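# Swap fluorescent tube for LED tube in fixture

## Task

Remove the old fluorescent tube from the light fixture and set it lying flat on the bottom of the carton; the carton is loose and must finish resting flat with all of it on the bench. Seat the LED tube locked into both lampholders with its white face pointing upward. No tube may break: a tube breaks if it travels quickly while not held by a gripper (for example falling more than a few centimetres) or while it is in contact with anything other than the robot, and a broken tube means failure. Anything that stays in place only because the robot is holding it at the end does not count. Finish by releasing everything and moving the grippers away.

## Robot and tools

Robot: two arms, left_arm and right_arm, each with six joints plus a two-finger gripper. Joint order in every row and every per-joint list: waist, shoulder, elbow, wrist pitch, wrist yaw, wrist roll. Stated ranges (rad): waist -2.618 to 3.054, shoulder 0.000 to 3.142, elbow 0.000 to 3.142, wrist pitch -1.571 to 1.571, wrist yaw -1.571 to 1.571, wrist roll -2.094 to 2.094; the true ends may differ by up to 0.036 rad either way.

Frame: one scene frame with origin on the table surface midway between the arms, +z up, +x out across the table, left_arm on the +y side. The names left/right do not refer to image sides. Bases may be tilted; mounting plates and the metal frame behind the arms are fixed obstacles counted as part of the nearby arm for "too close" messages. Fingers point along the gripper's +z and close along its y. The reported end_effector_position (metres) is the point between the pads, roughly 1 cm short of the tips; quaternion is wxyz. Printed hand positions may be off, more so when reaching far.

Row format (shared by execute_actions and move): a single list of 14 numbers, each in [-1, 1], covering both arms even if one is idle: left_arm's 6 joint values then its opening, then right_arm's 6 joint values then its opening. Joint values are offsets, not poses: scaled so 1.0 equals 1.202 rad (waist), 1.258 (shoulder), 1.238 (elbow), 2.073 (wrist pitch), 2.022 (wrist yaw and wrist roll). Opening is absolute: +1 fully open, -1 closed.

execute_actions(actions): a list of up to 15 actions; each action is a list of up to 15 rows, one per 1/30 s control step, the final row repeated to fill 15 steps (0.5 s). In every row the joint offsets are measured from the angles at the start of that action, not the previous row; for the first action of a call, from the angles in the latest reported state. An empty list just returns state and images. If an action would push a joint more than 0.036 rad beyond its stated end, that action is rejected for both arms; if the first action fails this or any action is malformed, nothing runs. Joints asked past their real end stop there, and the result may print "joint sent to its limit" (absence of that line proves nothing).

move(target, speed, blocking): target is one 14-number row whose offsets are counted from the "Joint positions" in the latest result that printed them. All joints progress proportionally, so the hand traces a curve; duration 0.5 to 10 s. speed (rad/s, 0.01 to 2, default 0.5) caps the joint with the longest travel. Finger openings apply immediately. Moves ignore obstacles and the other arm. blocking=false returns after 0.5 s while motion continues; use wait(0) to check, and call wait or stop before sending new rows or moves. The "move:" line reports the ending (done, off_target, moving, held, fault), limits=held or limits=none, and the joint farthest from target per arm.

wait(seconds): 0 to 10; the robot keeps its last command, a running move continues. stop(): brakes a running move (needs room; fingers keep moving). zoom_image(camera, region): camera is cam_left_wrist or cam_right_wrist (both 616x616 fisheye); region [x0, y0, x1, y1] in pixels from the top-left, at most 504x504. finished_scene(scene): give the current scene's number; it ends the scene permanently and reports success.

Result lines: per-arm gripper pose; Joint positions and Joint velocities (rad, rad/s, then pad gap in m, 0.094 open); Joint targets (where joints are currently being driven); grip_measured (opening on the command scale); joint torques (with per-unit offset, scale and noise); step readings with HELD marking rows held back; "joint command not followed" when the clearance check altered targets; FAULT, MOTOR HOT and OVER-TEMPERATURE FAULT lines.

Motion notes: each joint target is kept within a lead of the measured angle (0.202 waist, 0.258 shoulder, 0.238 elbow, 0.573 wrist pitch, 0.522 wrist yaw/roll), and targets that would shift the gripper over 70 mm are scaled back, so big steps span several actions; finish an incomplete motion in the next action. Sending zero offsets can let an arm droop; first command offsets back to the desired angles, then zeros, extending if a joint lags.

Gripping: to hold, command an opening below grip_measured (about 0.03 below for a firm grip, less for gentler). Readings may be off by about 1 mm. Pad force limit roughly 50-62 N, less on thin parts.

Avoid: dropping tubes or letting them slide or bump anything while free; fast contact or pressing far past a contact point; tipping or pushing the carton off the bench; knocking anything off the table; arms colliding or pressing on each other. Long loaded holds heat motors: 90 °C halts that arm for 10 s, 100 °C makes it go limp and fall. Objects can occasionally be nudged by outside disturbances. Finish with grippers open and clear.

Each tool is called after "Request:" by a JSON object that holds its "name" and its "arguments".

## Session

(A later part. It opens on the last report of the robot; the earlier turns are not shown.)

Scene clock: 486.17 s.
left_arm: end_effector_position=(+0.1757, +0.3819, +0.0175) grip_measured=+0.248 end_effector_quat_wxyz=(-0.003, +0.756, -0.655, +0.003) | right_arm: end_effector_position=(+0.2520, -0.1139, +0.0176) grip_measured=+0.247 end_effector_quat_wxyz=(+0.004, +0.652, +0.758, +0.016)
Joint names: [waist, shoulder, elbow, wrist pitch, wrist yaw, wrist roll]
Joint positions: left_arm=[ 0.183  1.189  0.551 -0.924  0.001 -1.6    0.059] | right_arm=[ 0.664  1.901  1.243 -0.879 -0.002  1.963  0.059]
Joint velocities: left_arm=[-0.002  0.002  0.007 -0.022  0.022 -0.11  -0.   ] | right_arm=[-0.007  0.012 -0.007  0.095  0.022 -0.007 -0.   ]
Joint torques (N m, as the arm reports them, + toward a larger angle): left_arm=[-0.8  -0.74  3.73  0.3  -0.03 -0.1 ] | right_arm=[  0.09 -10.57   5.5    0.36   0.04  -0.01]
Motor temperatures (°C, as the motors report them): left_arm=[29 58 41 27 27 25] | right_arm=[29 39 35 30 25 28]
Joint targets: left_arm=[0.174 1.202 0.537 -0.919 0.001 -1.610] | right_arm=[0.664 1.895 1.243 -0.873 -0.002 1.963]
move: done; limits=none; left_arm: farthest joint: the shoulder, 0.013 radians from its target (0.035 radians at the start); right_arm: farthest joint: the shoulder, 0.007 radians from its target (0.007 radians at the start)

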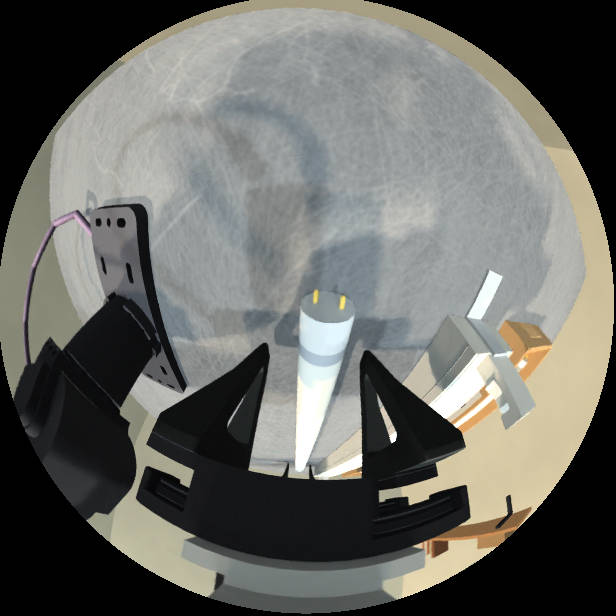

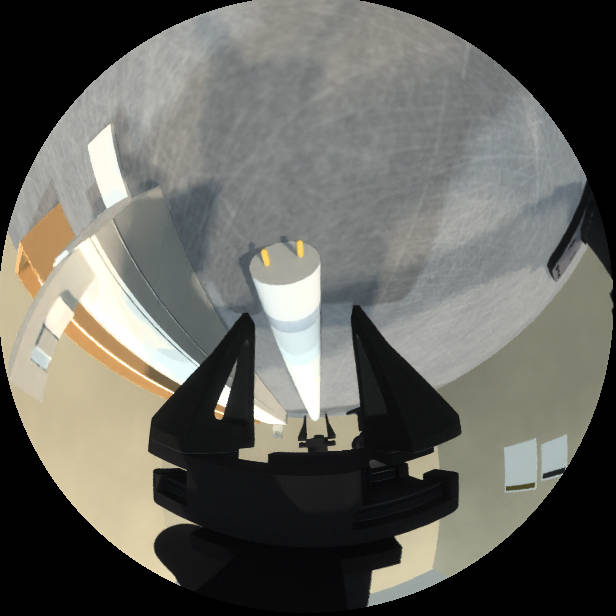

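Request:
{"name": "execute_actions", "arguments": {"actions": [[[0,0,0,-0.003,0,0,0.2, 0,-0.005,0,-0.005,0,0,0.2],[0,0,0,-0.005,0,0,0.15, 0,-0.005,0,-0.008,0,0,0.15],[0,0,0,-0.007,0,0,0.1, 0,-0.005,0,-0.011,0,0,0.1],[0,0,0,-0.0075,0,0,0.05, 0,-0.005,0,-0.013,0,0,0.05],[0,0,0,-0.0075,0,0,0.0, 0,-0.005,0,-0.013,0,0,0.0],[0,0,0,-0.0075,0,0,-0.05, 0,-0.005,0,-0.013,0,0,-0.05],[0,0,0,-0.0075,0,0,-0.1, 0,-0.005,0,-0.013,0,0,-0.1]]]}}

Request:
{"name": "zoom_image", "arguments": {"camera": "cam_left_wrist", "region": [240, 270, 400, 400]}}

Request:
{"name": "zoom_image", "arguments": {"camera": "cam_right_wrist", "region": [220, 220, 380, 360]}}

Scene clock: 503.10 s.
left_arm: end_effector_position=(+0.1748, +0.3818, +0.0175) grip_measured=-0.097 end_effector_quat_wxyz=(-0.001, +0.756, -0.655, +0.002) | right_arm: end_effector_position=(+0.2508, -0.1146, +0.0175) grip_measured=-0.097 end_effector_quat_wxyz=(+0.003, +0.652, +0.758, +0.013)
Joint names: [waist, shoulder, elbow, wrist pitch, wrist yaw, wrist roll]
Joint positions: left_arm=[ 0.183  1.189  0.551 -0.928  0.001 -1.6    0.042] | right_arm=[ 0.664  1.901  1.243 -0.885 -0.002  1.963  0.042]
Joint velocities: left_arm=[-0.002 -0.002 -0.007  0.037 -0.007 -0.022 -0.   ] | right_arm=[ 0.002 -0.002 -0.002 -0.037 -0.066 -0.051  0.   ]
Joint torques (N m, as the arm reports them, + toward a larger angle): left_arm=[ 0.06 -1.84  4.8   0.09 -0.02 -0.01] | right_arm=[  0.08 -10.54   5.57   0.04   0.03   0.  ]
Motor temperatures (°C, as the motors report them): left_arm=[29 54 41 27 27 25] | right_arm=[29 40 35 30 25 28]
Joint targets: left_arm=[0.183 1.189 0.551 -0.940 0.001 -1.600] | right_arm=[0.664 1.895 1.243 -0.906 -0.002 1.963]
Step readings (joint positions):
0: left_arm=[0.183 1.189 0.551 -0.924 0.001 -1.600] | right_arm=[0.664 1.901 1.243 -0.879 -0.002 1.963]
1: left_arm=[0.183 1.189 0.551 -0.924 0.001 -1.600] | right_arm=[0.664 1.901 1.243 -0.879 -0.002 1.963]
2: left_arm=[0.183 1.189 0.551 -0.924 0.001 -1.600] | right_arm=[0.664 1.901 1.243 -0.879 -0.002 1.963]
4: left_arm=[0.183 1.189 0.551 -0.925 0.001 -1.600] | right_arm=[0.664 1.901 1.243 -0.880 -0.002 1.963]
8: left_arm=[0.183 1.189 0.551 -0.927 0.001 -1.600] | right_arm=[0.664 1.901 1.243 -0.884 -0.002 1.963]
15: Joint positions above

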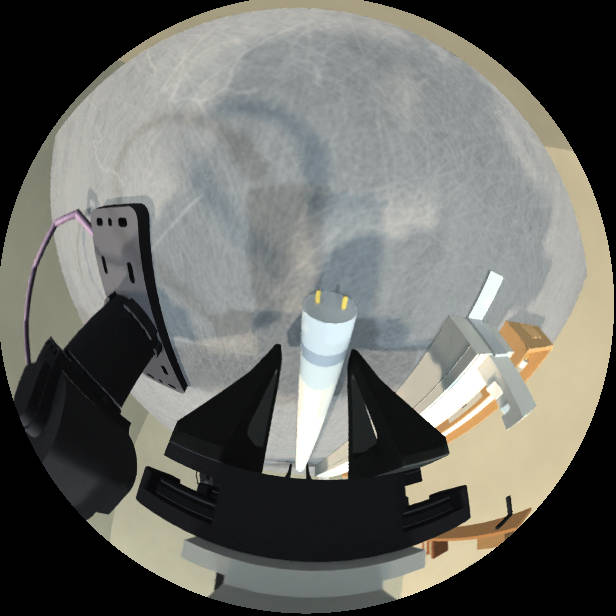

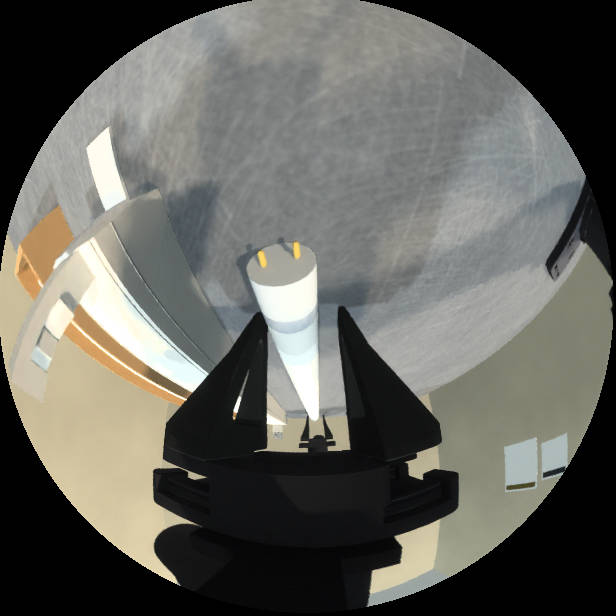

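Region (240, 270, 400, 400) of cam_left_wrist's 616x616 image, scaled by 3.150, with more detail than that image has; it fills the top 410 rows of this view, and the rest is white.

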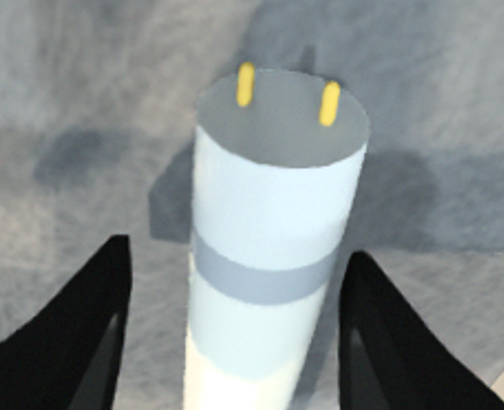

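Region (220, 220, 380, 360) of cam_right_wrist's 616x616 image, scaled by 3.150, with more detail than that image has; it fills the top 441 rows of this view, and the rest is white.

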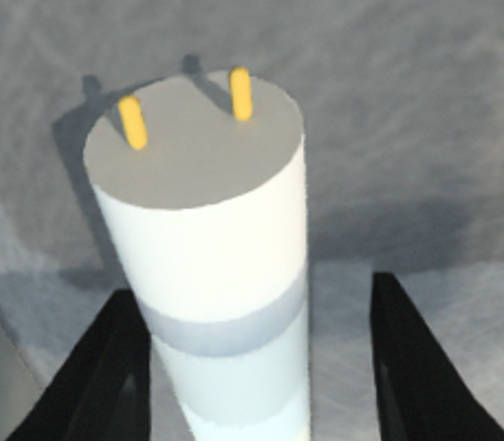

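Request:
{"name": "execute_actions", "arguments": {"actions": [[[0,0,0,-0.004,0,0,-0.13, 0,-0.005,0,-0.006,0,0,-0.13],[0,0,0,-0.004,0,0,-0.16, 0,-0.005,0,-0.006,0,0,-0.16],[0,0,0,-0.004,0,0,-0.19, 0,-0.005,0,-0.006,0,0,-0.19],[0,0,0,-0.004,0,0,-0.22, 0,-0.005,0,-0.006,0,0,-0.22],[0,0,0,-0.004,0,0,-0.25, 0,-0.005,0,-0.006,0,0,-0.25],[0,0,0,-0.004,0,0,-0.28, 0,-0.005,0,-0.006,0,0,-0.28],[0,0,0,-0.004,0,0,-0.31, 0,-0.005,0,-0.006,0,0,-0.31],[0,0,0,-0.004,0,0,-0.34, 0,-0.005,0,-0.006,0,0,-0.34],[0,0,0,-0.004,0,0,-0.37, 0,-0.005,0,-0.006,0,0,-0.37],[0,0,0,-0.004,0,0,-0.39, 0,-0.005,0,-0.006,0,0,-0.39],[0,0,0,-0.004,0,0,-0.41, 0,-0.005,0,-0.006,0,0,-0.41],[0,0,0,-0.004,0,0,-0.43, 0,-0.005,0,-0.006,0,0,-0.42],[0,0,0,-0.004,0,0,-0.45, 0,-0.005,0,-0.006,0,0,-0.43]]]}}

Request:
{"name": "zoom_image", "arguments": {"camera": "cam_left_wrist", "region": [240, 270, 400, 400]}}

Request:
{"name": "zoom_image", "arguments": {"camera": "cam_right_wrist", "region": [220, 220, 380, 360]}}

Scene clock: 513.13 s.
left_arm: end_effector_position=(+0.1747, +0.3818, +0.0175) grip_measured=-0.447 end_effector_quat_wxyz=(-0.001, +0.756, -0.655, +0.002) | right_arm: end_effector_position=(+0.2506, -0.1146, +0.0175) grip_measured=-0.427 end_effector_quat_wxyz=(+0.003, +0.652, +0.758, +0.013)
Joint names: [waist, shoulder, elbow, wrist pitch, wrist yaw, wrist roll]
Joint positions: left_arm=[ 0.183  1.189  0.551 -0.929  0.001 -1.6    0.026] | right_arm=[ 0.664  1.901  1.243 -0.885 -0.003  1.963  0.027]
Joint velocities: left_arm=[ 0.002  0.027 -0.007  0.037 -0.095 -0.007  0.   ] | right_arm=[ 0.002 -0.007 -0.007 -0.037  0.022 -0.037 -0.001]
Joint torques (N m, as the arm reports them, + toward a larger angle): left_arm=[ 0.06 -1.83  4.81  0.13 -0.03  0.  ] | right_arm=[  0.02 -10.47   5.6    0.15   0.01  -0.02]
Motor temperatures (°C, as the motors report them): left_arm=[29 53 41 27 27 25] | right_arm=[29 40 35 30 25 28]
Joint targets: left_arm=[0.183 1.189 0.551 -0.937 0.001 -1.600] | right_arm=[0.664 1.895 1.243 -0.898 -0.003 1.963]
Step readings (joint positions):
0: left_arm=[0.183 1.189 0.551 -0.929 0.001 -1.600] | right_arm=[0.664 1.901 1.243 -0.885 -0.002 1.963]
1: left_arm=[0.183 1.189 0.551 -0.929 0.001 -1.600] | right_arm=[0.664 1.901 1.243 -0.885 -0.002 1.963]
2: left_arm=[0.183 1.189 0.551 -0.929 0.001 -1.600] | right_arm=[0.664 1.901 1.243 -0.885 -0.002 1.963]
4: left_arm=[0.183 1.189 0.551 -0.929 0.001 -1.600] | right_arm=[0.664 1.901 1.243 -0.885 -0.002 1.963]
8: left_arm=[0.183 1.189 0.551 -0.929 0.001 -1.600] | right_arm=[0.664 1.901 1.243 -0.885 -0.002 1.963]
15: Joint positions above

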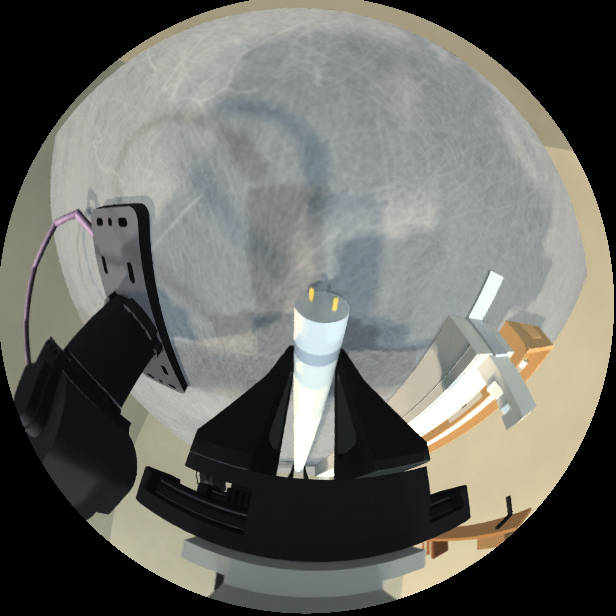

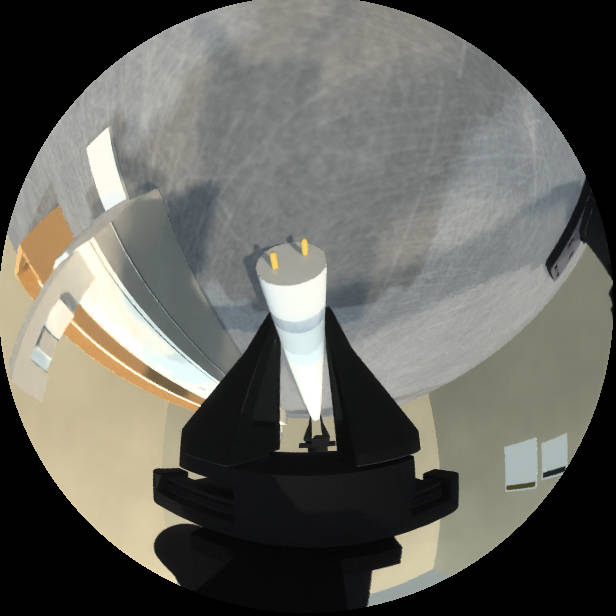

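Region (240, 270, 400, 400) of cam_left_wrist's 616x616 image, scaled by 3.150, with more detail than that image has; it fills the top 410 rows of this view, and the rest is white.

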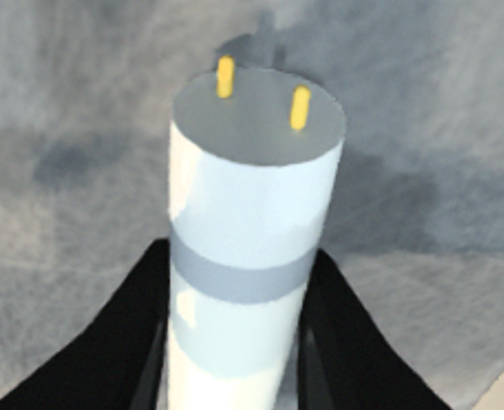

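Region (220, 220, 380, 360) of cam_right_wrist's 616x616 image, scaled by 3.150, with more detail than that image has; it fills the top 441 rows of this view, and the rest is white.

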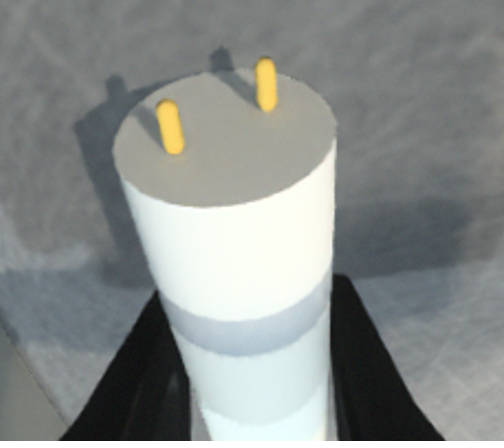

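Request:
{"name": "execute_actions", "arguments": {"actions": [[[0,0,0,-0.005,0,0,-0.45, 0,-0.005,0,-0.008,0,0,-0.43],[0,0,0,-0.006,0,0,-0.45, 0,-0.005,0,-0.010,0,0,-0.43],[0,0,0,-0.007,0,0,-0.45, 0,-0.005,0,-0.012,0,0,-0.43],[0,0,0,-0.008,0,0,-0.45, 0,-0.005,0,-0.013,0,0,-0.43],[0,0,0,-0.009,0,0,-0.45, 0,-0.005,0,-0.014,0,0,-0.43],[0,0,0,-0.0095,0,0,-0.45, 0,-0.005,0,-0.015,0,0,-0.43],[0,0,0,-0.0095,0,0,-0.46, 0,-0.005,0,-0.015,0,0,-0.44],[0,0,0,-0.0095,0,0,-0.47, 0,-0.005,0,-0.015,0,0,-0.45],[0,0,0,-0.0095,0,0,-0.48, 0,-0.005,0,-0.015,0,0,-0.46],[0,0,0,-0.0095,0,0,-0.49, 0,-0.005,0,-0.015,0,0,-0.47]]]}}

Request:
{"name": "zoom_image", "arguments": {"camera": "cam_left_wrist", "region": [240, 270, 400, 400]}}

Request:
{"name": "zoom_image", "arguments": {"camera": "cam_right_wrist", "region": [220, 220, 380, 360]}}

Scene clock: 523.27 s.
left_arm: end_effector_position=(+0.1733, +0.3816, +0.0175) grip_measured=-0.480 end_effector_quat_wxyz=(+0.001, +0.756, -0.655, +0.000) | right_arm: end_effector_position=(+0.2494, -0.1150, +0.0175) grip_measured=-0.462 end_effector_quat_wxyz=(+0.001, +0.652, +0.758, +0.011)
Joint names: [waist, shoulder, elbow, wrist pitch, wrist yaw, wrist roll]
Joint positions: left_arm=[ 0.183  1.189  0.551 -0.934  0.001 -1.6    0.024] | right_arm=[ 0.664  1.901  1.243 -0.89  -0.004  1.963  0.025]
Joint velocities: left_arm=[ 0.007  0.002 -0.002  0.007 -0.037  0.007 -0.001] | right_arm=[-0.007  0.012  0.002 -0.081  0.037  0.066  0.   ]
Joint torques (N m, as the arm reports them, + toward a larger angle): left_arm=[ 0.08 -1.82  4.78  0.05 -0.03  0.  ] | right_arm=[  0.07 -10.67   5.63  -0.01   0.01  -0.01]
Motor temperatures (°C, as the motors report them): left_arm=[29 52 41 27 27 25] | right_arm=[29 40 35 30 25 28]
Joint targets: left_arm=[0.183 1.189 0.551 -0.948 0.001 -1.600] | right_arm=[0.664 1.895 1.243 -0.917 -0.002 1.963]
Step readings (joint positions):
0: left_arm=[0.183 1.189 0.551 -0.929 0.001 -1.600] | right_arm=[0.664 1.901 1.243 -0.885 -0.003 1.963]
1: left_arm=[0.183 1.189 0.551 -0.929 0.001 -1.600] | right_arm=[0.664 1.901 1.243 -0.885 -0.003 1.963]
2: left_arm=[0.183 1.189 0.551 -0.929 0.001 -1.600] | right_arm=[0.664 1.901 1.243 -0.885 -0.003 1.963]
4: left_arm=[0.183 1.189 0.551 -0.929 0.001 -1.600] | right_arm=[0.664 1.901 1.243 -0.886 -0.003 1.963]
8: left_arm=[0.183 1.189 0.551 -0.931 0.001 -1.600] | right_arm=[0.664 1.901 1.243 -0.888 -0.003 1.963]
15: Joint positions above

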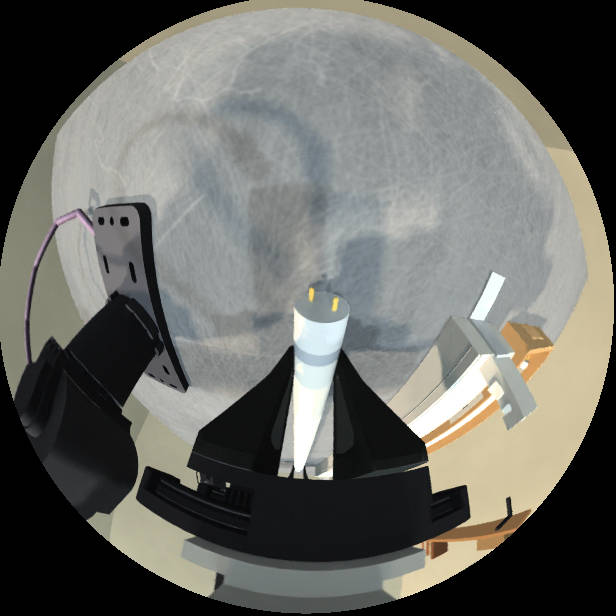

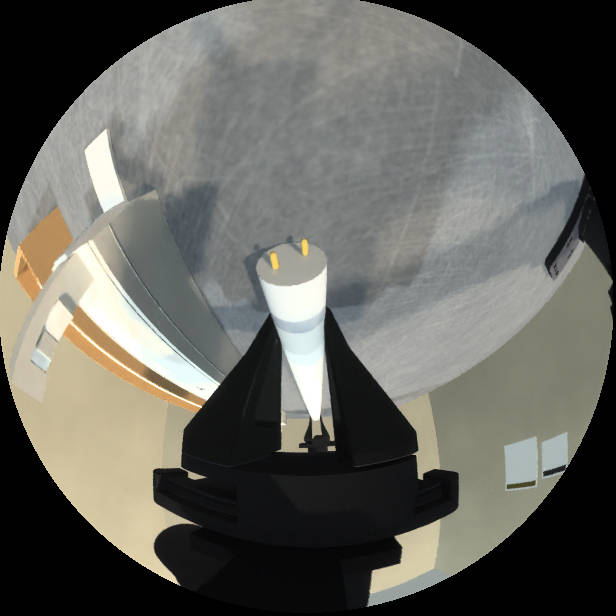

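Region (240, 270, 400, 400) of cam_left_wrist's 616x616 image, scaled by 3.150, with more detail than that image has; it fills the top 410 rows of this view, and the rest is white.

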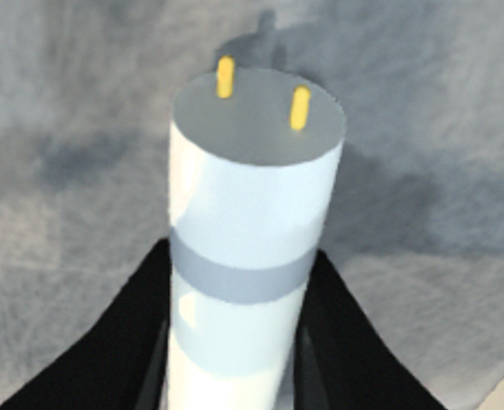

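Region (220, 220, 380, 360) of cam_right_wrist's 616x616 image, scaled by 3.150, with more detail than that image has; it fills the top 441 rows of this view, and the rest is white.

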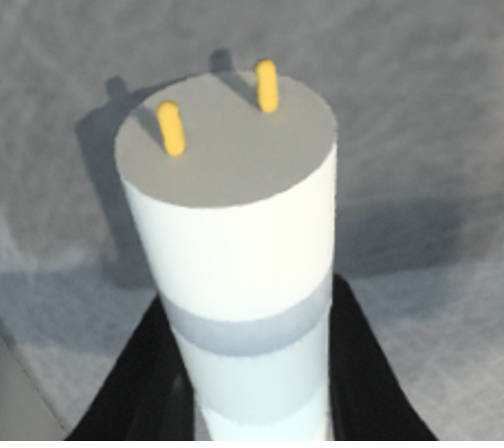

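Request:
{"name": "execute_actions", "arguments": {"actions": [[[0,0,0,0,0,0,-0.42, 0,-0.005,0,0,0,0,-0.40],[0,0,0,0,0,0,-0.34, 0,-0.005,0,0,0,0,-0.32],[0,0,0,-0.004,0,0,-0.26, 0,-0.005,0,-0.006,0,0,-0.24],[0,0,0,-0.008,0,0,-0.2, 0,-0.005,0,-0.012,0,0,-0.18],[0,0,0,-0.011,0,0,-0.2, 0,-0.005,0,-0.016,0,0,-0.18],[0,0,0,-0.013,0,0,-0.2, 0,-0.005,0,-0.0185,0,0,-0.18]]]}}

Scene clock: 528.57 s.
left_arm: end_effector_position=(+0.1698, +0.3812, +0.0176) grip_measured=-0.203 end_effector_quat_wxyz=(+0.006, +0.756, -0.655, -0.005) | right_arm: end_effector_position=(+0.2460, -0.1170, +0.0174) grip_measured=-0.183 end_effector_quat_wxyz=(-0.001, +0.652, +0.758, +0.004)
Joint names: [waist, shoulder, elbow, wrist pitch, wrist yaw, wrist roll]
Joint positions: left_arm=[ 0.183  1.189  0.551 -0.948  0.001 -1.6    0.037] | right_arm=[ 0.664  1.901  1.243 -0.906 -0.005  1.963  0.038]
Joint velocities: left_arm=[-0.002  0.002 -0.002  0.007 -0.066  0.037  0.001] | right_arm=[ 0.002  0.017 -0.007 -0.007  0.007 -0.022 -0.   ]
Joint torques (N m, as the arm reports them, + toward a larger angle): left_arm=[ 0.07 -1.8   4.77  0.04 -0.03 -0.01] | right_arm=[ -0.03 -10.47   5.56  -0.01   0.03   0.  ]
Motor temperatures (°C, as the motors report them): left_arm=[29 52 41 26 27 25] | right_arm=[29 40 35 30 25 28]
Joint targets: left_arm=[0.183 1.189 0.551 -0.961 0.001 -1.600] | right_arm=[0.664 1.895 1.243 -0.929 -0.004 1.963]
Step readings (joint positions):
0: left_arm=[0.183 1.189 0.551 -0.935 0.001 -1.600] | right_arm=[0.664 1.901 1.243 -0.891 -0.005 1.963]
1: left_arm=[0.183 1.189 0.551 -0.935 0.001 -1.600] | right_arm=[0.664 1.901 1.243 -0.891 -0.005 1.963]
2: left_arm=[0.183 1.189 0.551 -0.935 0.001 -1.600] | right_arm=[0.664 1.901 1.243 -0.891 -0.005 1.963]
4: left_arm=[0.183 1.189 0.551 -0.935 0.001 -1.600] | right_arm=[0.664 1.901 1.243 -0.891 -0.005 1.963]
8: left_arm=[0.183 1.189 0.551 -0.943 0.001 -1.600] | right_arm=[0.664 1.901 1.243 -0.900 -0.005 1.963]
15: Joint positions above

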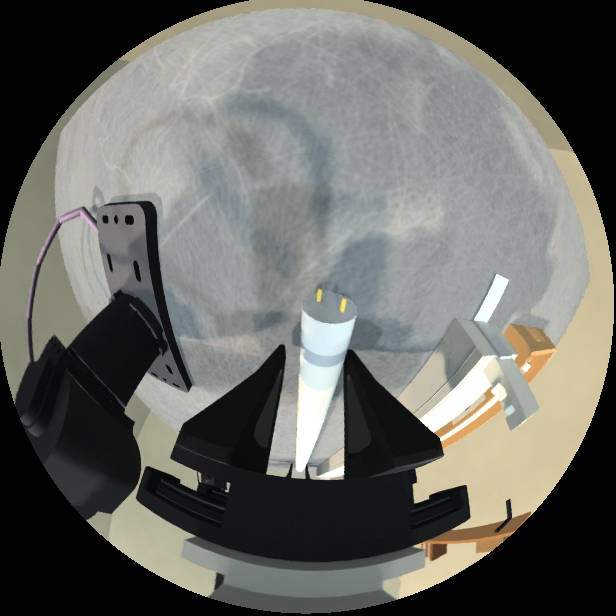

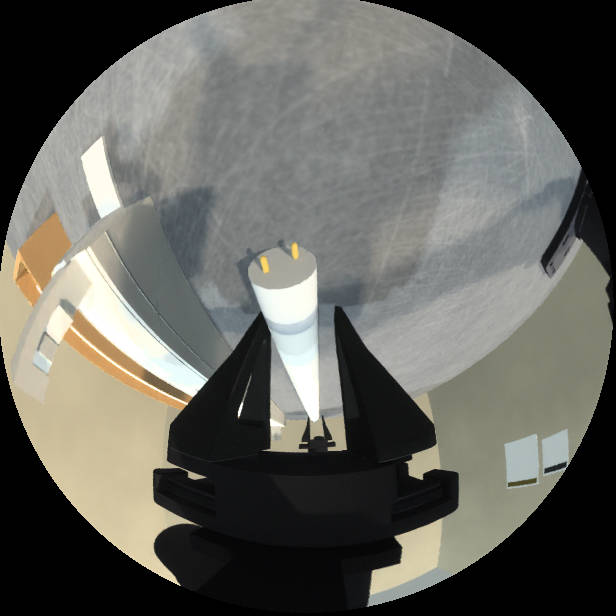

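Request:
{"name": "execute_actions", "arguments": {"actions": [[[0,0,0,-0.004,0,0,-0.23, 0,-0.005,0,-0.006,0,0,-0.21],[0,0,0,-0.004,0,0,-0.26, 0,-0.005,0,-0.006,0,0,-0.24],[0,0,0,-0.004,0,0,-0.29, 0,-0.005,0,-0.006,0,0,-0.27],[0,0,0,-0.004,0,0,-0.32, 0,-0.005,0,-0.006,0,0,-0.30],[0,0,0,-0.004,0,0,-0.35, 0,-0.005,0,-0.006,0,0,-0.33],[0,0,0,-0.004,0,0,-0.38, 0,-0.005,0,-0.006,0,0,-0.36],[0,0,0,-0.004,0,0,-0.41, 0,-0.005,0,-0.006,0,0,-0.39],[0,0,0,-0.004,0,0,-0.43, 0,-0.005,0,-0.006,0,0,-0.41],[0,0,0,-0.004,0,0,-0.45, 0,-0.005,0,-0.006,0,0,-0.43],[0,0,0,-0.004,0,0,-0.47, 0,-0.005,0,-0.006,0,0,-0.45],[0,0,0,-0.004,0,0,-0.49, 0,-0.005,0,-0.006,0,0,-0.47],[0,0,0,-0.004,0,0,-0.51, 0,-0.005,0,-0.006,0,0,-0.49],[0,0,0,-0.004,0,0,-0.53, 0,-0.005,0,-0.006,0,0,-0.515]]]}}

Request:
{"name": "zoom_image", "arguments": {"camera": "cam_left_wrist", "region": [240, 270, 400, 400]}}

Request:
{"name": "zoom_image", "arguments": {"camera": "cam_right_wrist", "region": [220, 220, 380, 360]}}

Scene clock: 535.70 s.
left_arm: end_effector_position=(+0.1694, +0.3812, +0.0176) grip_measured=-0.512 end_effector_quat_wxyz=(+0.007, +0.756, -0.655, -0.005) | right_arm: end_effector_position=(+0.2457, -0.1171, +0.0174) grip_measured=-0.496 end_effector_quat_wxyz=(-0.002, +0.652, +0.758, +0.003)
Joint names: [waist, shoulder, elbow, wrist pitch, wrist yaw, wrist roll]
Joint positions: left_arm=[ 0.183  1.189  0.551 -0.95   0.001 -1.6    0.023] | right_arm=[ 0.664  1.901  1.243 -0.908 -0.005  1.963  0.024]
Joint velocities: left_arm=[-0.017 -0.022 -0.002  0.022 -0.007  0.007  0.001] | right_arm=[ 0.002 -0.002 -0.002 -0.007 -0.007 -0.037 -0.001]
Joint torques (N m, as the arm reports them, + toward a larger angle): left_arm=[ 0.06 -1.8   4.76  0.09 -0.03 -0.01] | right_arm=[ -0.1  -10.51   5.43   0.13   0.     0.01]
Motor temperatures (°C, as the motors report them): left_arm=[29 51 41 26 27 25] | right_arm=[29 40 34 30 25 28]
Joint targets: left_arm=[0.183 1.189 0.551 -0.957 0.001 -1.600] | right_arm=[0.664 1.895 1.243 -0.919 -0.005 1.963]
Step readings (joint positions):
0: left_arm=[0.183 1.189 0.551 -0.950 0.001 -1.600] | right_arm=[0.664 1.901 1.243 -0.908 -0.005 1.963]
1: left_arm=[0.183 1.189 0.551 -0.950 0.001 -1.600] | right_arm=[0.664 1.901 1.243 -0.908 -0.005 1.963]
2: left_arm=[0.183 1.189 0.551 -0.950 0.001 -1.600] | right_arm=[0.664 1.901 1.243 -0.908 -0.005 1.963]
4: left_arm=[0.183 1.189 0.551 -0.950 0.001 -1.600] | right_arm=[0.664 1.901 1.243 -0.908 -0.005 1.963]
8: left_arm=[0.183 1.189 0.551 -0.950 0.001 -1.600] | right_arm=[0.664 1.901 1.243 -0.908 -0.005 1.963]
15: Joint positions above

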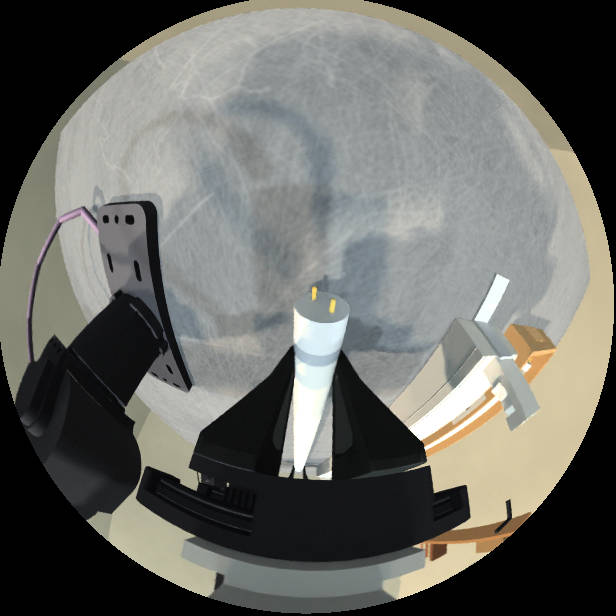

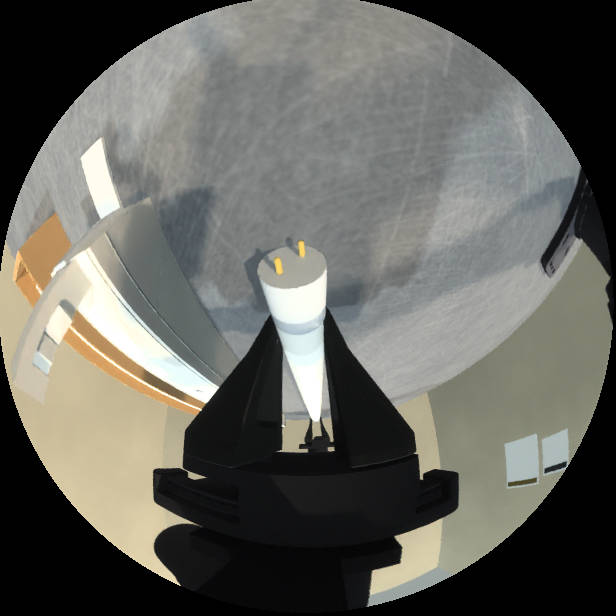

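Region (240, 270, 400, 400) of cam_left_wrist's 616x616 image, scaled by 3.150, with more detail than that image has; it fills the top 410 rows of this view, and the rest is white.

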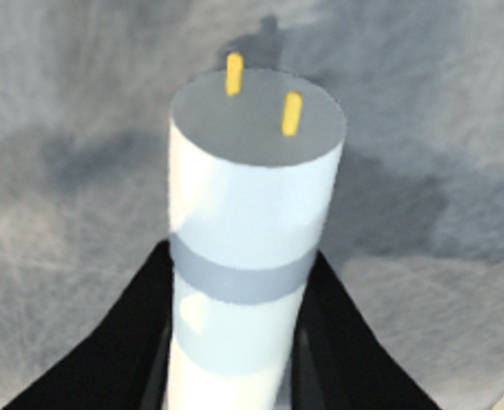

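Region (220, 220, 380, 360) of cam_right_wrist's 616x616 image, scaled by 3.150, with more detail than that image has; it fills the top 441 rows of this view, and the rest is white.

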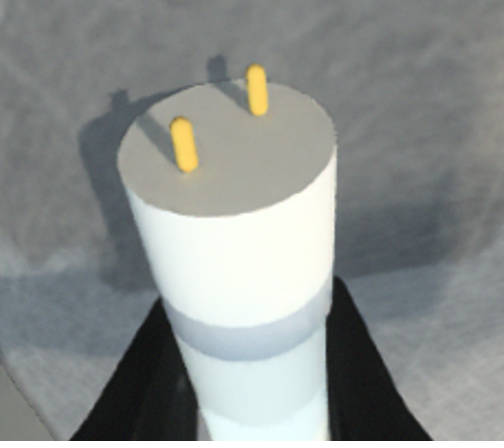

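Request:
{"name": "move", "arguments": {"target": [-0.087,-0.311,0.1365,-0.011,-0.028,-0.032,-0.57, 0.032,-0.315,-0.1115,0.108,0.111,0.009,-0.55], "speed": 0.22}}

Scene clock: 590.47 s.
left_arm: end_effector_position=(+0.2221, +0.3752, +0.1154) grip_measured=-0.517 end_effector_quat_wxyz=(-0.171, +0.726, -0.649, +0.154) | right_arm: end_effector_position=(+0.2840, -0.1247, +0.1154) grip_measured=-0.497 end_effector_quat_wxyz=(+0.157, +0.647, +0.724, +0.182)
Joint names: [waist, shoulder, elbow, wrist pitch, wrist yaw, wrist roll]
Joint positions: left_arm=[ 0.087  0.822  0.684 -0.971 -0.041 -1.655  0.023] | right_arm=[ 0.691  1.539  1.115 -0.701  0.199  1.981  0.024]
Joint velocities: left_arm=[-0.017 -0.012 -0.007  0.037 -0.022  0.022 -0.   ] | right_arm=[ 0.012  0.007 -0.002 -0.022 -0.066 -0.066 -0.   ]
Joint torques (N m, as the arm reports them, + toward a larger angle): left_arm=[-0.76 -2.05  8.42  1.08 -0.21 -0.1 ] | right_arm=[  1.07 -10.53   5.7    1.25   0.31   0.01]
Motor temperatures (°C, as the motors report them): left_arm=[29 49 42 26 27 25] | right_arm=[29 40 34 29 25 28]
Joint targets: left_arm=[0.079 0.798 0.720 -0.973 -0.055 -1.665] | right_arm=[0.702 1.505 1.105 -0.684 0.219 1.981]
move: off_target (left_arm, right_arm); limits=none; left_arm: farthest joint: the elbow, 0.036 radians from its target (0.169 radians at the start); right_arm: farthest joint: the shoulder, 0.035 radians from its target (0.397 radians at the start)

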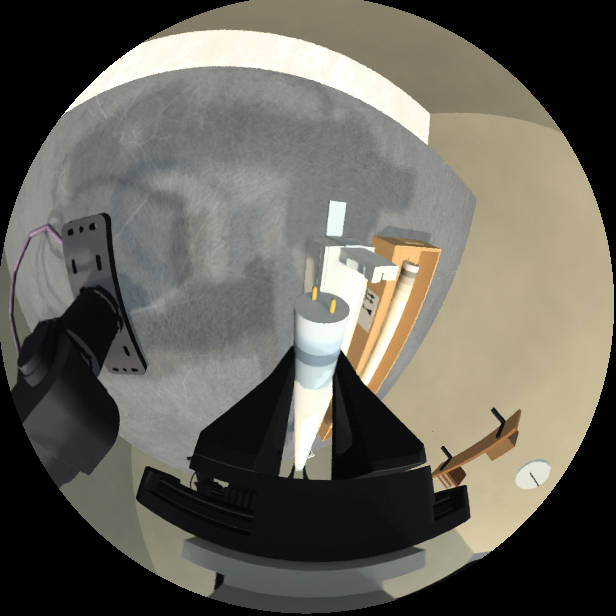

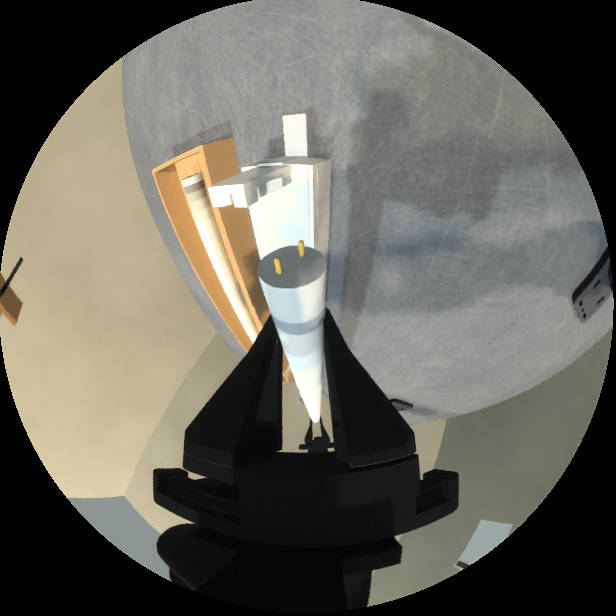

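Request:
{"name": "move", "arguments": {"target": [-0.049,0.082,-0.096,0.226,-0.022,0,-0.57, -0.052,0.014,-0.114,0.196,0.052,-0.045,-0.55], "speed": 0.28}}

Scene clock: 598.07 s.
left_arm: end_effector_position=(+0.2931, +0.3674, +0.1160) grip_measured=-0.517 end_effector_quat_wxyz=(-0.256, +0.686, -0.637, +0.240) | right_arm: end_effector_position=(+0.3350, -0.1345, +0.1186) grip_measured=-0.497 end_effector_quat_wxyz=(+0.243, +0.634, +0.683, +0.270)
Joint names: [waist, shoulder, elbow, wrist pitch, wrist yaw, wrist roll]
Joint positions: left_arm=[ 0.036  0.912  0.576 -0.52  -0.068 -1.654  0.023] | right_arm=[ 0.64   1.539  0.982 -0.317  0.285  1.909  0.024]
Joint velocities: left_arm=[ 0.002  0.007  0.002  0.022  0.022  0.037 -0.001] | right_arm=[ 0.002 -0.012  0.002  0.022 -0.007 -0.022  0.   ]
Joint torques (N m, as the arm reports them, + toward a larger angle): left_arm=[-0.68  0.    5.14  1.72 -0.24 -0.02] | right_arm=[-0.98 -6.11  6.06  1.57  0.34 -0.24]
Motor temperatures (°C, as the motors report them): left_arm=[29 49 43 27 27 25] | right_arm=[29 40 34 30 25 28]
Joint targets: left_arm=[0.028 0.925 0.565 -0.503 -0.085 -1.655] | right_arm=[0.629 1.557 0.974 -0.295 0.304 1.890]
move: off_target (right_arm); limits=none; left_arm: farthest joint: the wrist pitch, 0.017 radians from its target (0.469 radians at the start); right_arm: farthest joint: the wrist pitch, 0.022 radians from its target (0.406 radians at the start)

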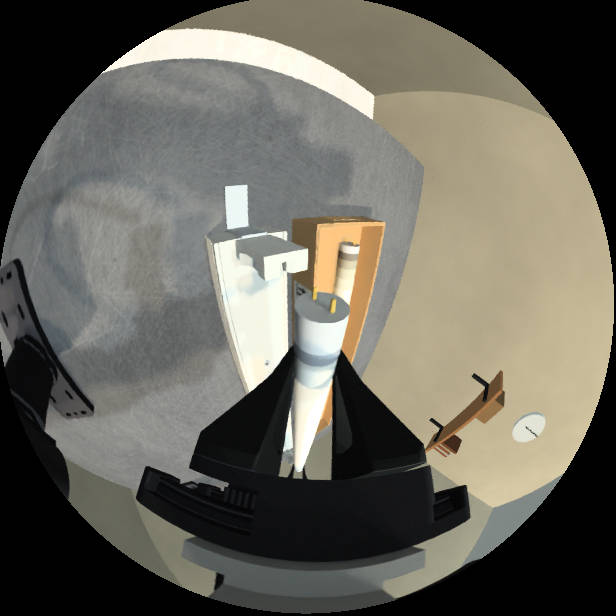

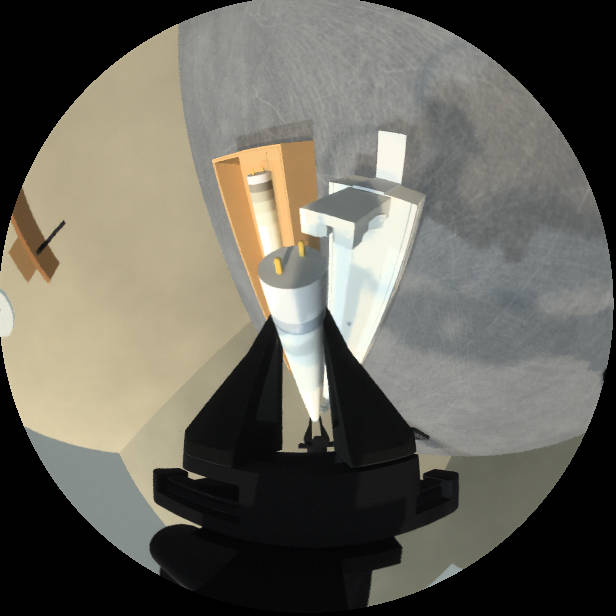

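Request:
{"name": "zoom_image", "arguments": {"camera": "cam_left_wrist", "region": [220, 220, 380, 350]}}

Request:
{"name": "zoom_image", "arguments": {"camera": "cam_right_wrist", "region": [245, 170, 405, 310]}}

Region (220, 220, 380, 350) of cam_left_wrist's 616x616 image, scaled by 3.150, with more detail than that image has; it fills the top 410 rows of this view, and the rest is white.

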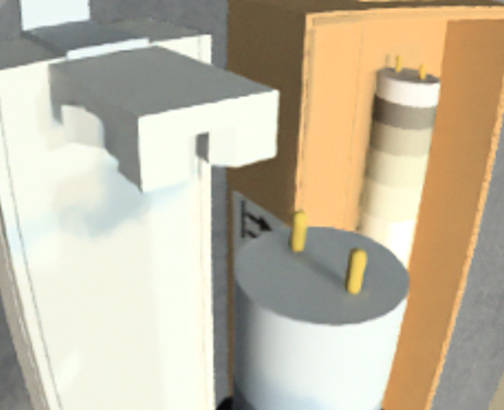

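Region (245, 170, 405, 310) of cam_right_wrist's 616x616 image, scaled by 3.150, with more detail than that image has; it fills the top 441 rows of this view, and the rest is white.

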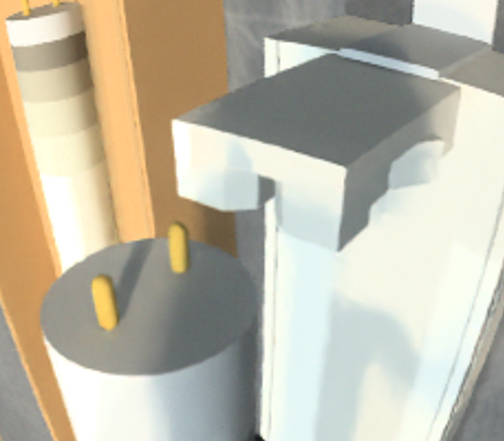

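Request:
{"name": "move", "arguments": {"target": [0.0166,0.0167,-0.045,0.032,0,0,-0.57, 0.016,0.040,-0.030,0.0357,0.012,-0.007,-0.55], "speed": 0.08}}

Request:
{"name": "zoom_image", "arguments": {"camera": "cam_left_wrist", "region": [220, 220, 380, 350]}}

Request:
{"name": "zoom_image", "arguments": {"camera": "cam_right_wrist", "region": [245, 170, 405, 310]}}

Scene clock: 630.13 s.
left_arm: end_effector_position=(+0.2906, +0.3698, +0.1033) grip_measured=-0.517 end_effector_quat_wxyz=(-0.255, +0.690, -0.634, +0.238) | right_arm: end_effector_position=(+0.3372, -0.1313, +0.1015) grip_measured=-0.497 end_effector_quat_wxyz=(+0.244, +0.633, +0.685, +0.266)
Joint names: [waist, shoulder, elbow, wrist pitch, wrist yaw, wrist roll]
Joint positions: left_arm=[ 0.046  0.912  0.529 -0.478 -0.065 -1.653  0.023] | right_arm=[ 0.646  1.58   0.954 -0.256  0.291  1.909  0.024]
Joint velocities: left_arm=[ 0.002 -0.022 -0.007 -0.051 -0.051 -0.007  0.001] | right_arm=[ 0.012  0.002 -0.007 -0.037  0.051 -0.037  0.   ]
Joint torques (N m, as the arm reports them, + toward a larger angle): left_arm=[ 0.98  0.72  5.3   1.77 -0.08 -0.02] | right_arm=[ 1.23 -7.13  5.81  1.51  0.35 -0.15]
Motor temperatures (°C, as the motors report them): left_arm=[29 48 42 29 27 25] | right_arm=[29 37 34 32 25 28]
Joint targets: left_arm=[0.056 0.933 0.521 -0.453 -0.068 -1.654] | right_arm=[0.659 1.589 0.945 -0.243 0.309 1.895]
move: off_target (left_arm); limits=none; left_arm: farthest joint: the wrist pitch, 0.024 radians from its target (0.066 radians at the start); right_arm: farthest joint: the wrist yaw, 0.019 radians from its target (0.024 radians at the start)

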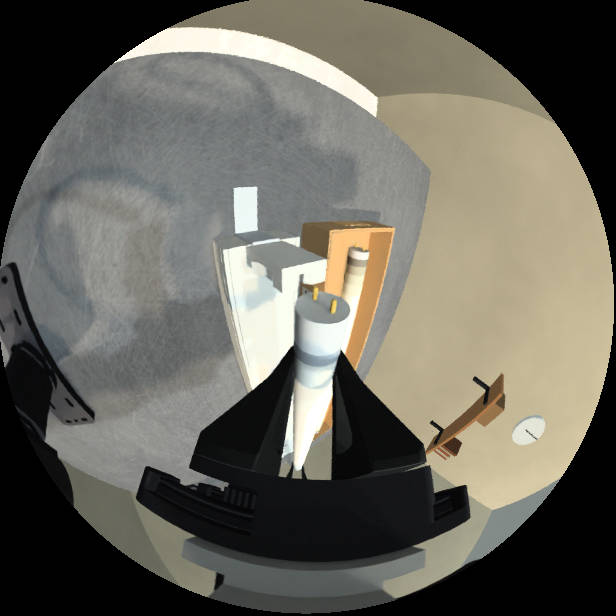

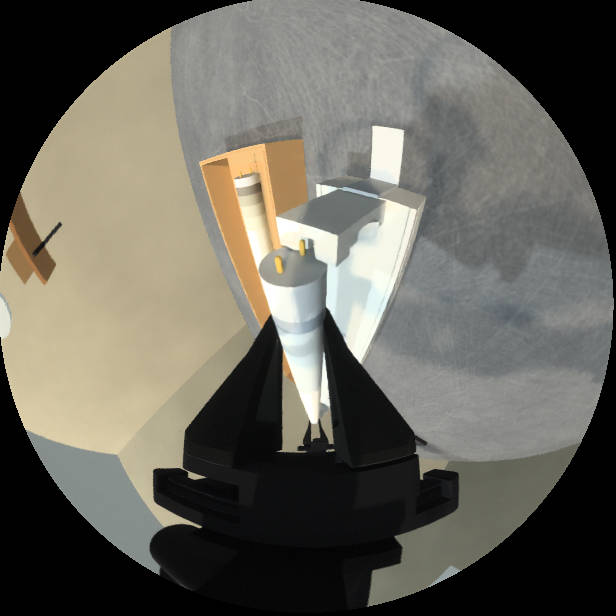

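Region (220, 220, 380, 350) of cam_left_wrist's 616x616 image, scaled by 3.150, with more detail than that image has; it fills the top 410 rows of this view, and the rest is white.

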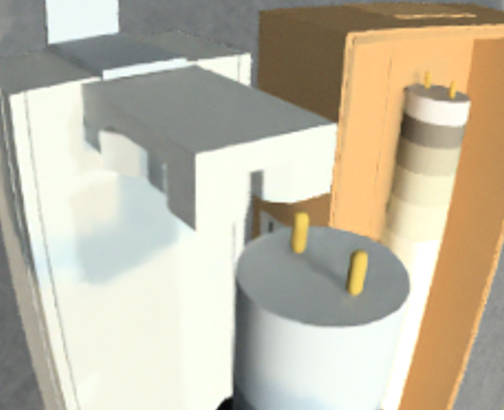

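Region (245, 170, 405, 310) of cam_right_wrist's 616x616 image, scaled by 3.150, with more detail than that image has; it fills the top 441 rows of this view, and the rest is white.

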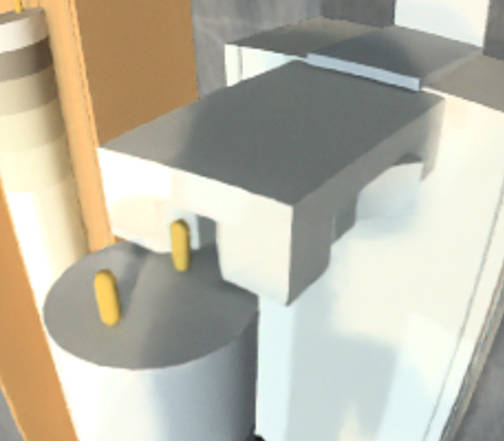

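Request:
{"name": "move", "arguments": {"target": [0.013,0.008,-0.034,0.0335,0,0,-0.57, 0.014,0,0,0.006,0.003,-0.004,-0.55], "speed": 0.08}}

Request:
{"name": "zoom_image", "arguments": {"camera": "cam_left_wrist", "region": [250, 240, 370, 340]}}

Request:
{"name": "zoom_image", "arguments": {"camera": "cam_right_wrist", "region": [250, 200, 370, 300]}}

Scene clock: 659.33 s.
left_arm: end_effector_position=(+0.2911, +0.3717, +0.0968) grip_measured=-0.517 end_effector_quat_wxyz=(-0.259, +0.691, -0.631, +0.240) | right_arm: end_effector_position=(+0.3365, -0.1295, +0.1014) grip_measured=-0.497 end_effector_quat_wxyz=(+0.242, +0.632, +0.686, +0.267)
Joint names: [waist, shoulder, elbow, wrist pitch, wrist yaw, wrist roll]
Joint positions: left_arm=[ 0.053  0.912  0.497 -0.435 -0.065 -1.652  0.023] | right_arm=[ 0.65   1.58   0.954 -0.256  0.288  1.912  0.024]
Joint velocities: left_arm=[-0.002 -0.002 -0.002 -0.037 -0.037  0.022 -0.001] | right_arm=[-0.007 -0.022 -0.007  0.051  0.051 -0.095  0.   ]
Joint torques (N m, as the arm reports them, + toward a larger angle): left_arm=[ 0.91 -0.17  5.2   1.83 -0.06 -0.02] | right_arm=[ 1.22 -7.7   6.4   1.51  0.23 -0.11]
Motor temperatures (°C, as the motors report them): left_arm=[29 47 42 30 27 25] | right_arm=[29 37 34 32 25 28]
Joint targets: left_arm=[0.062 0.922 0.487 -0.409 -0.065 -1.653] | right_arm=[0.663 1.580 0.954 -0.244 0.296 1.901]
move: off_target (left_arm); limits=none; left_arm: farthest joint: the wrist pitch, 0.027 radians from its target (0.069 radians at the start); right_arm: farthest joint: the waist, 0.013 radians from its target (0.017 radians at the start)

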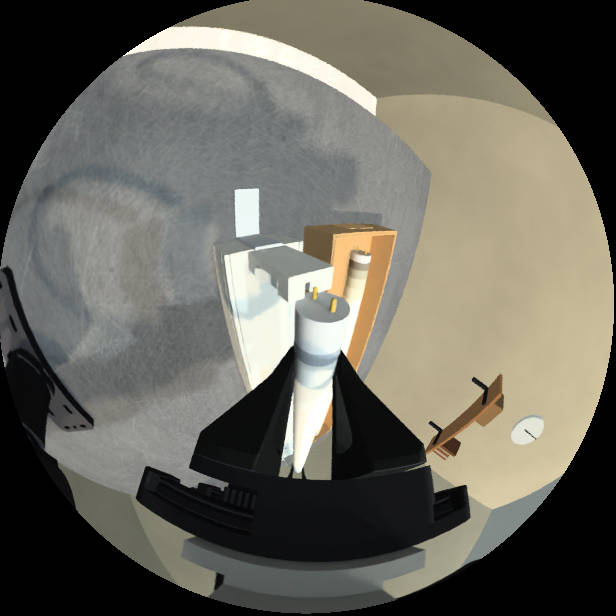

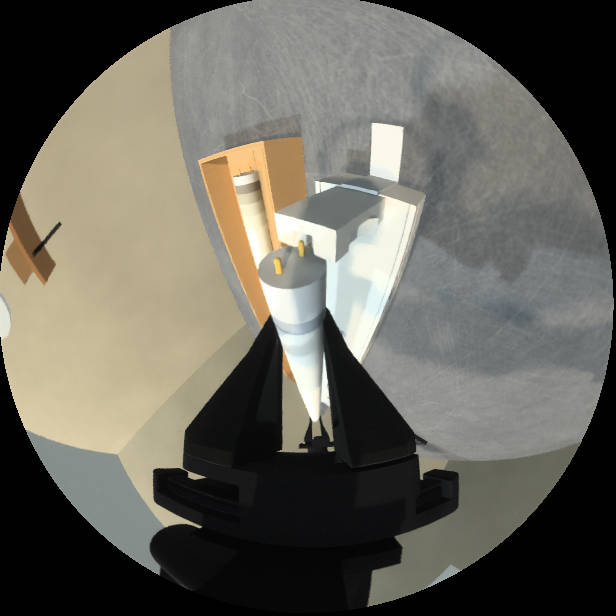

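Region (250, 240, 370, 340) of cam_left_wrist's 616x616 image, scaled by 4.200, with more detail than that image has.

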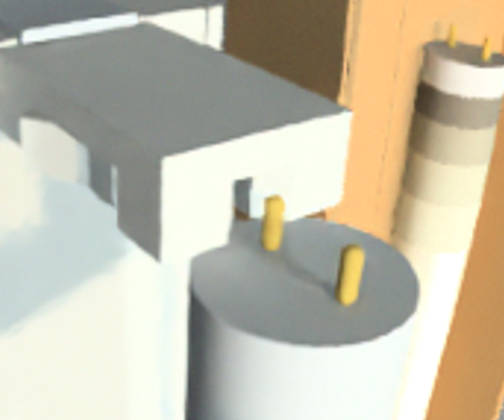

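Region (250, 200, 370, 300) of cam_right_wrist's 616x616 image, scaled by 4.200, with more detail than that image has.

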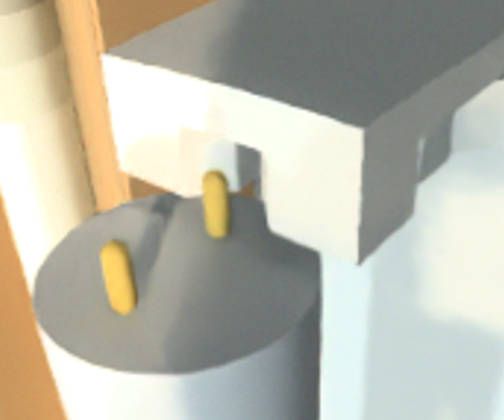

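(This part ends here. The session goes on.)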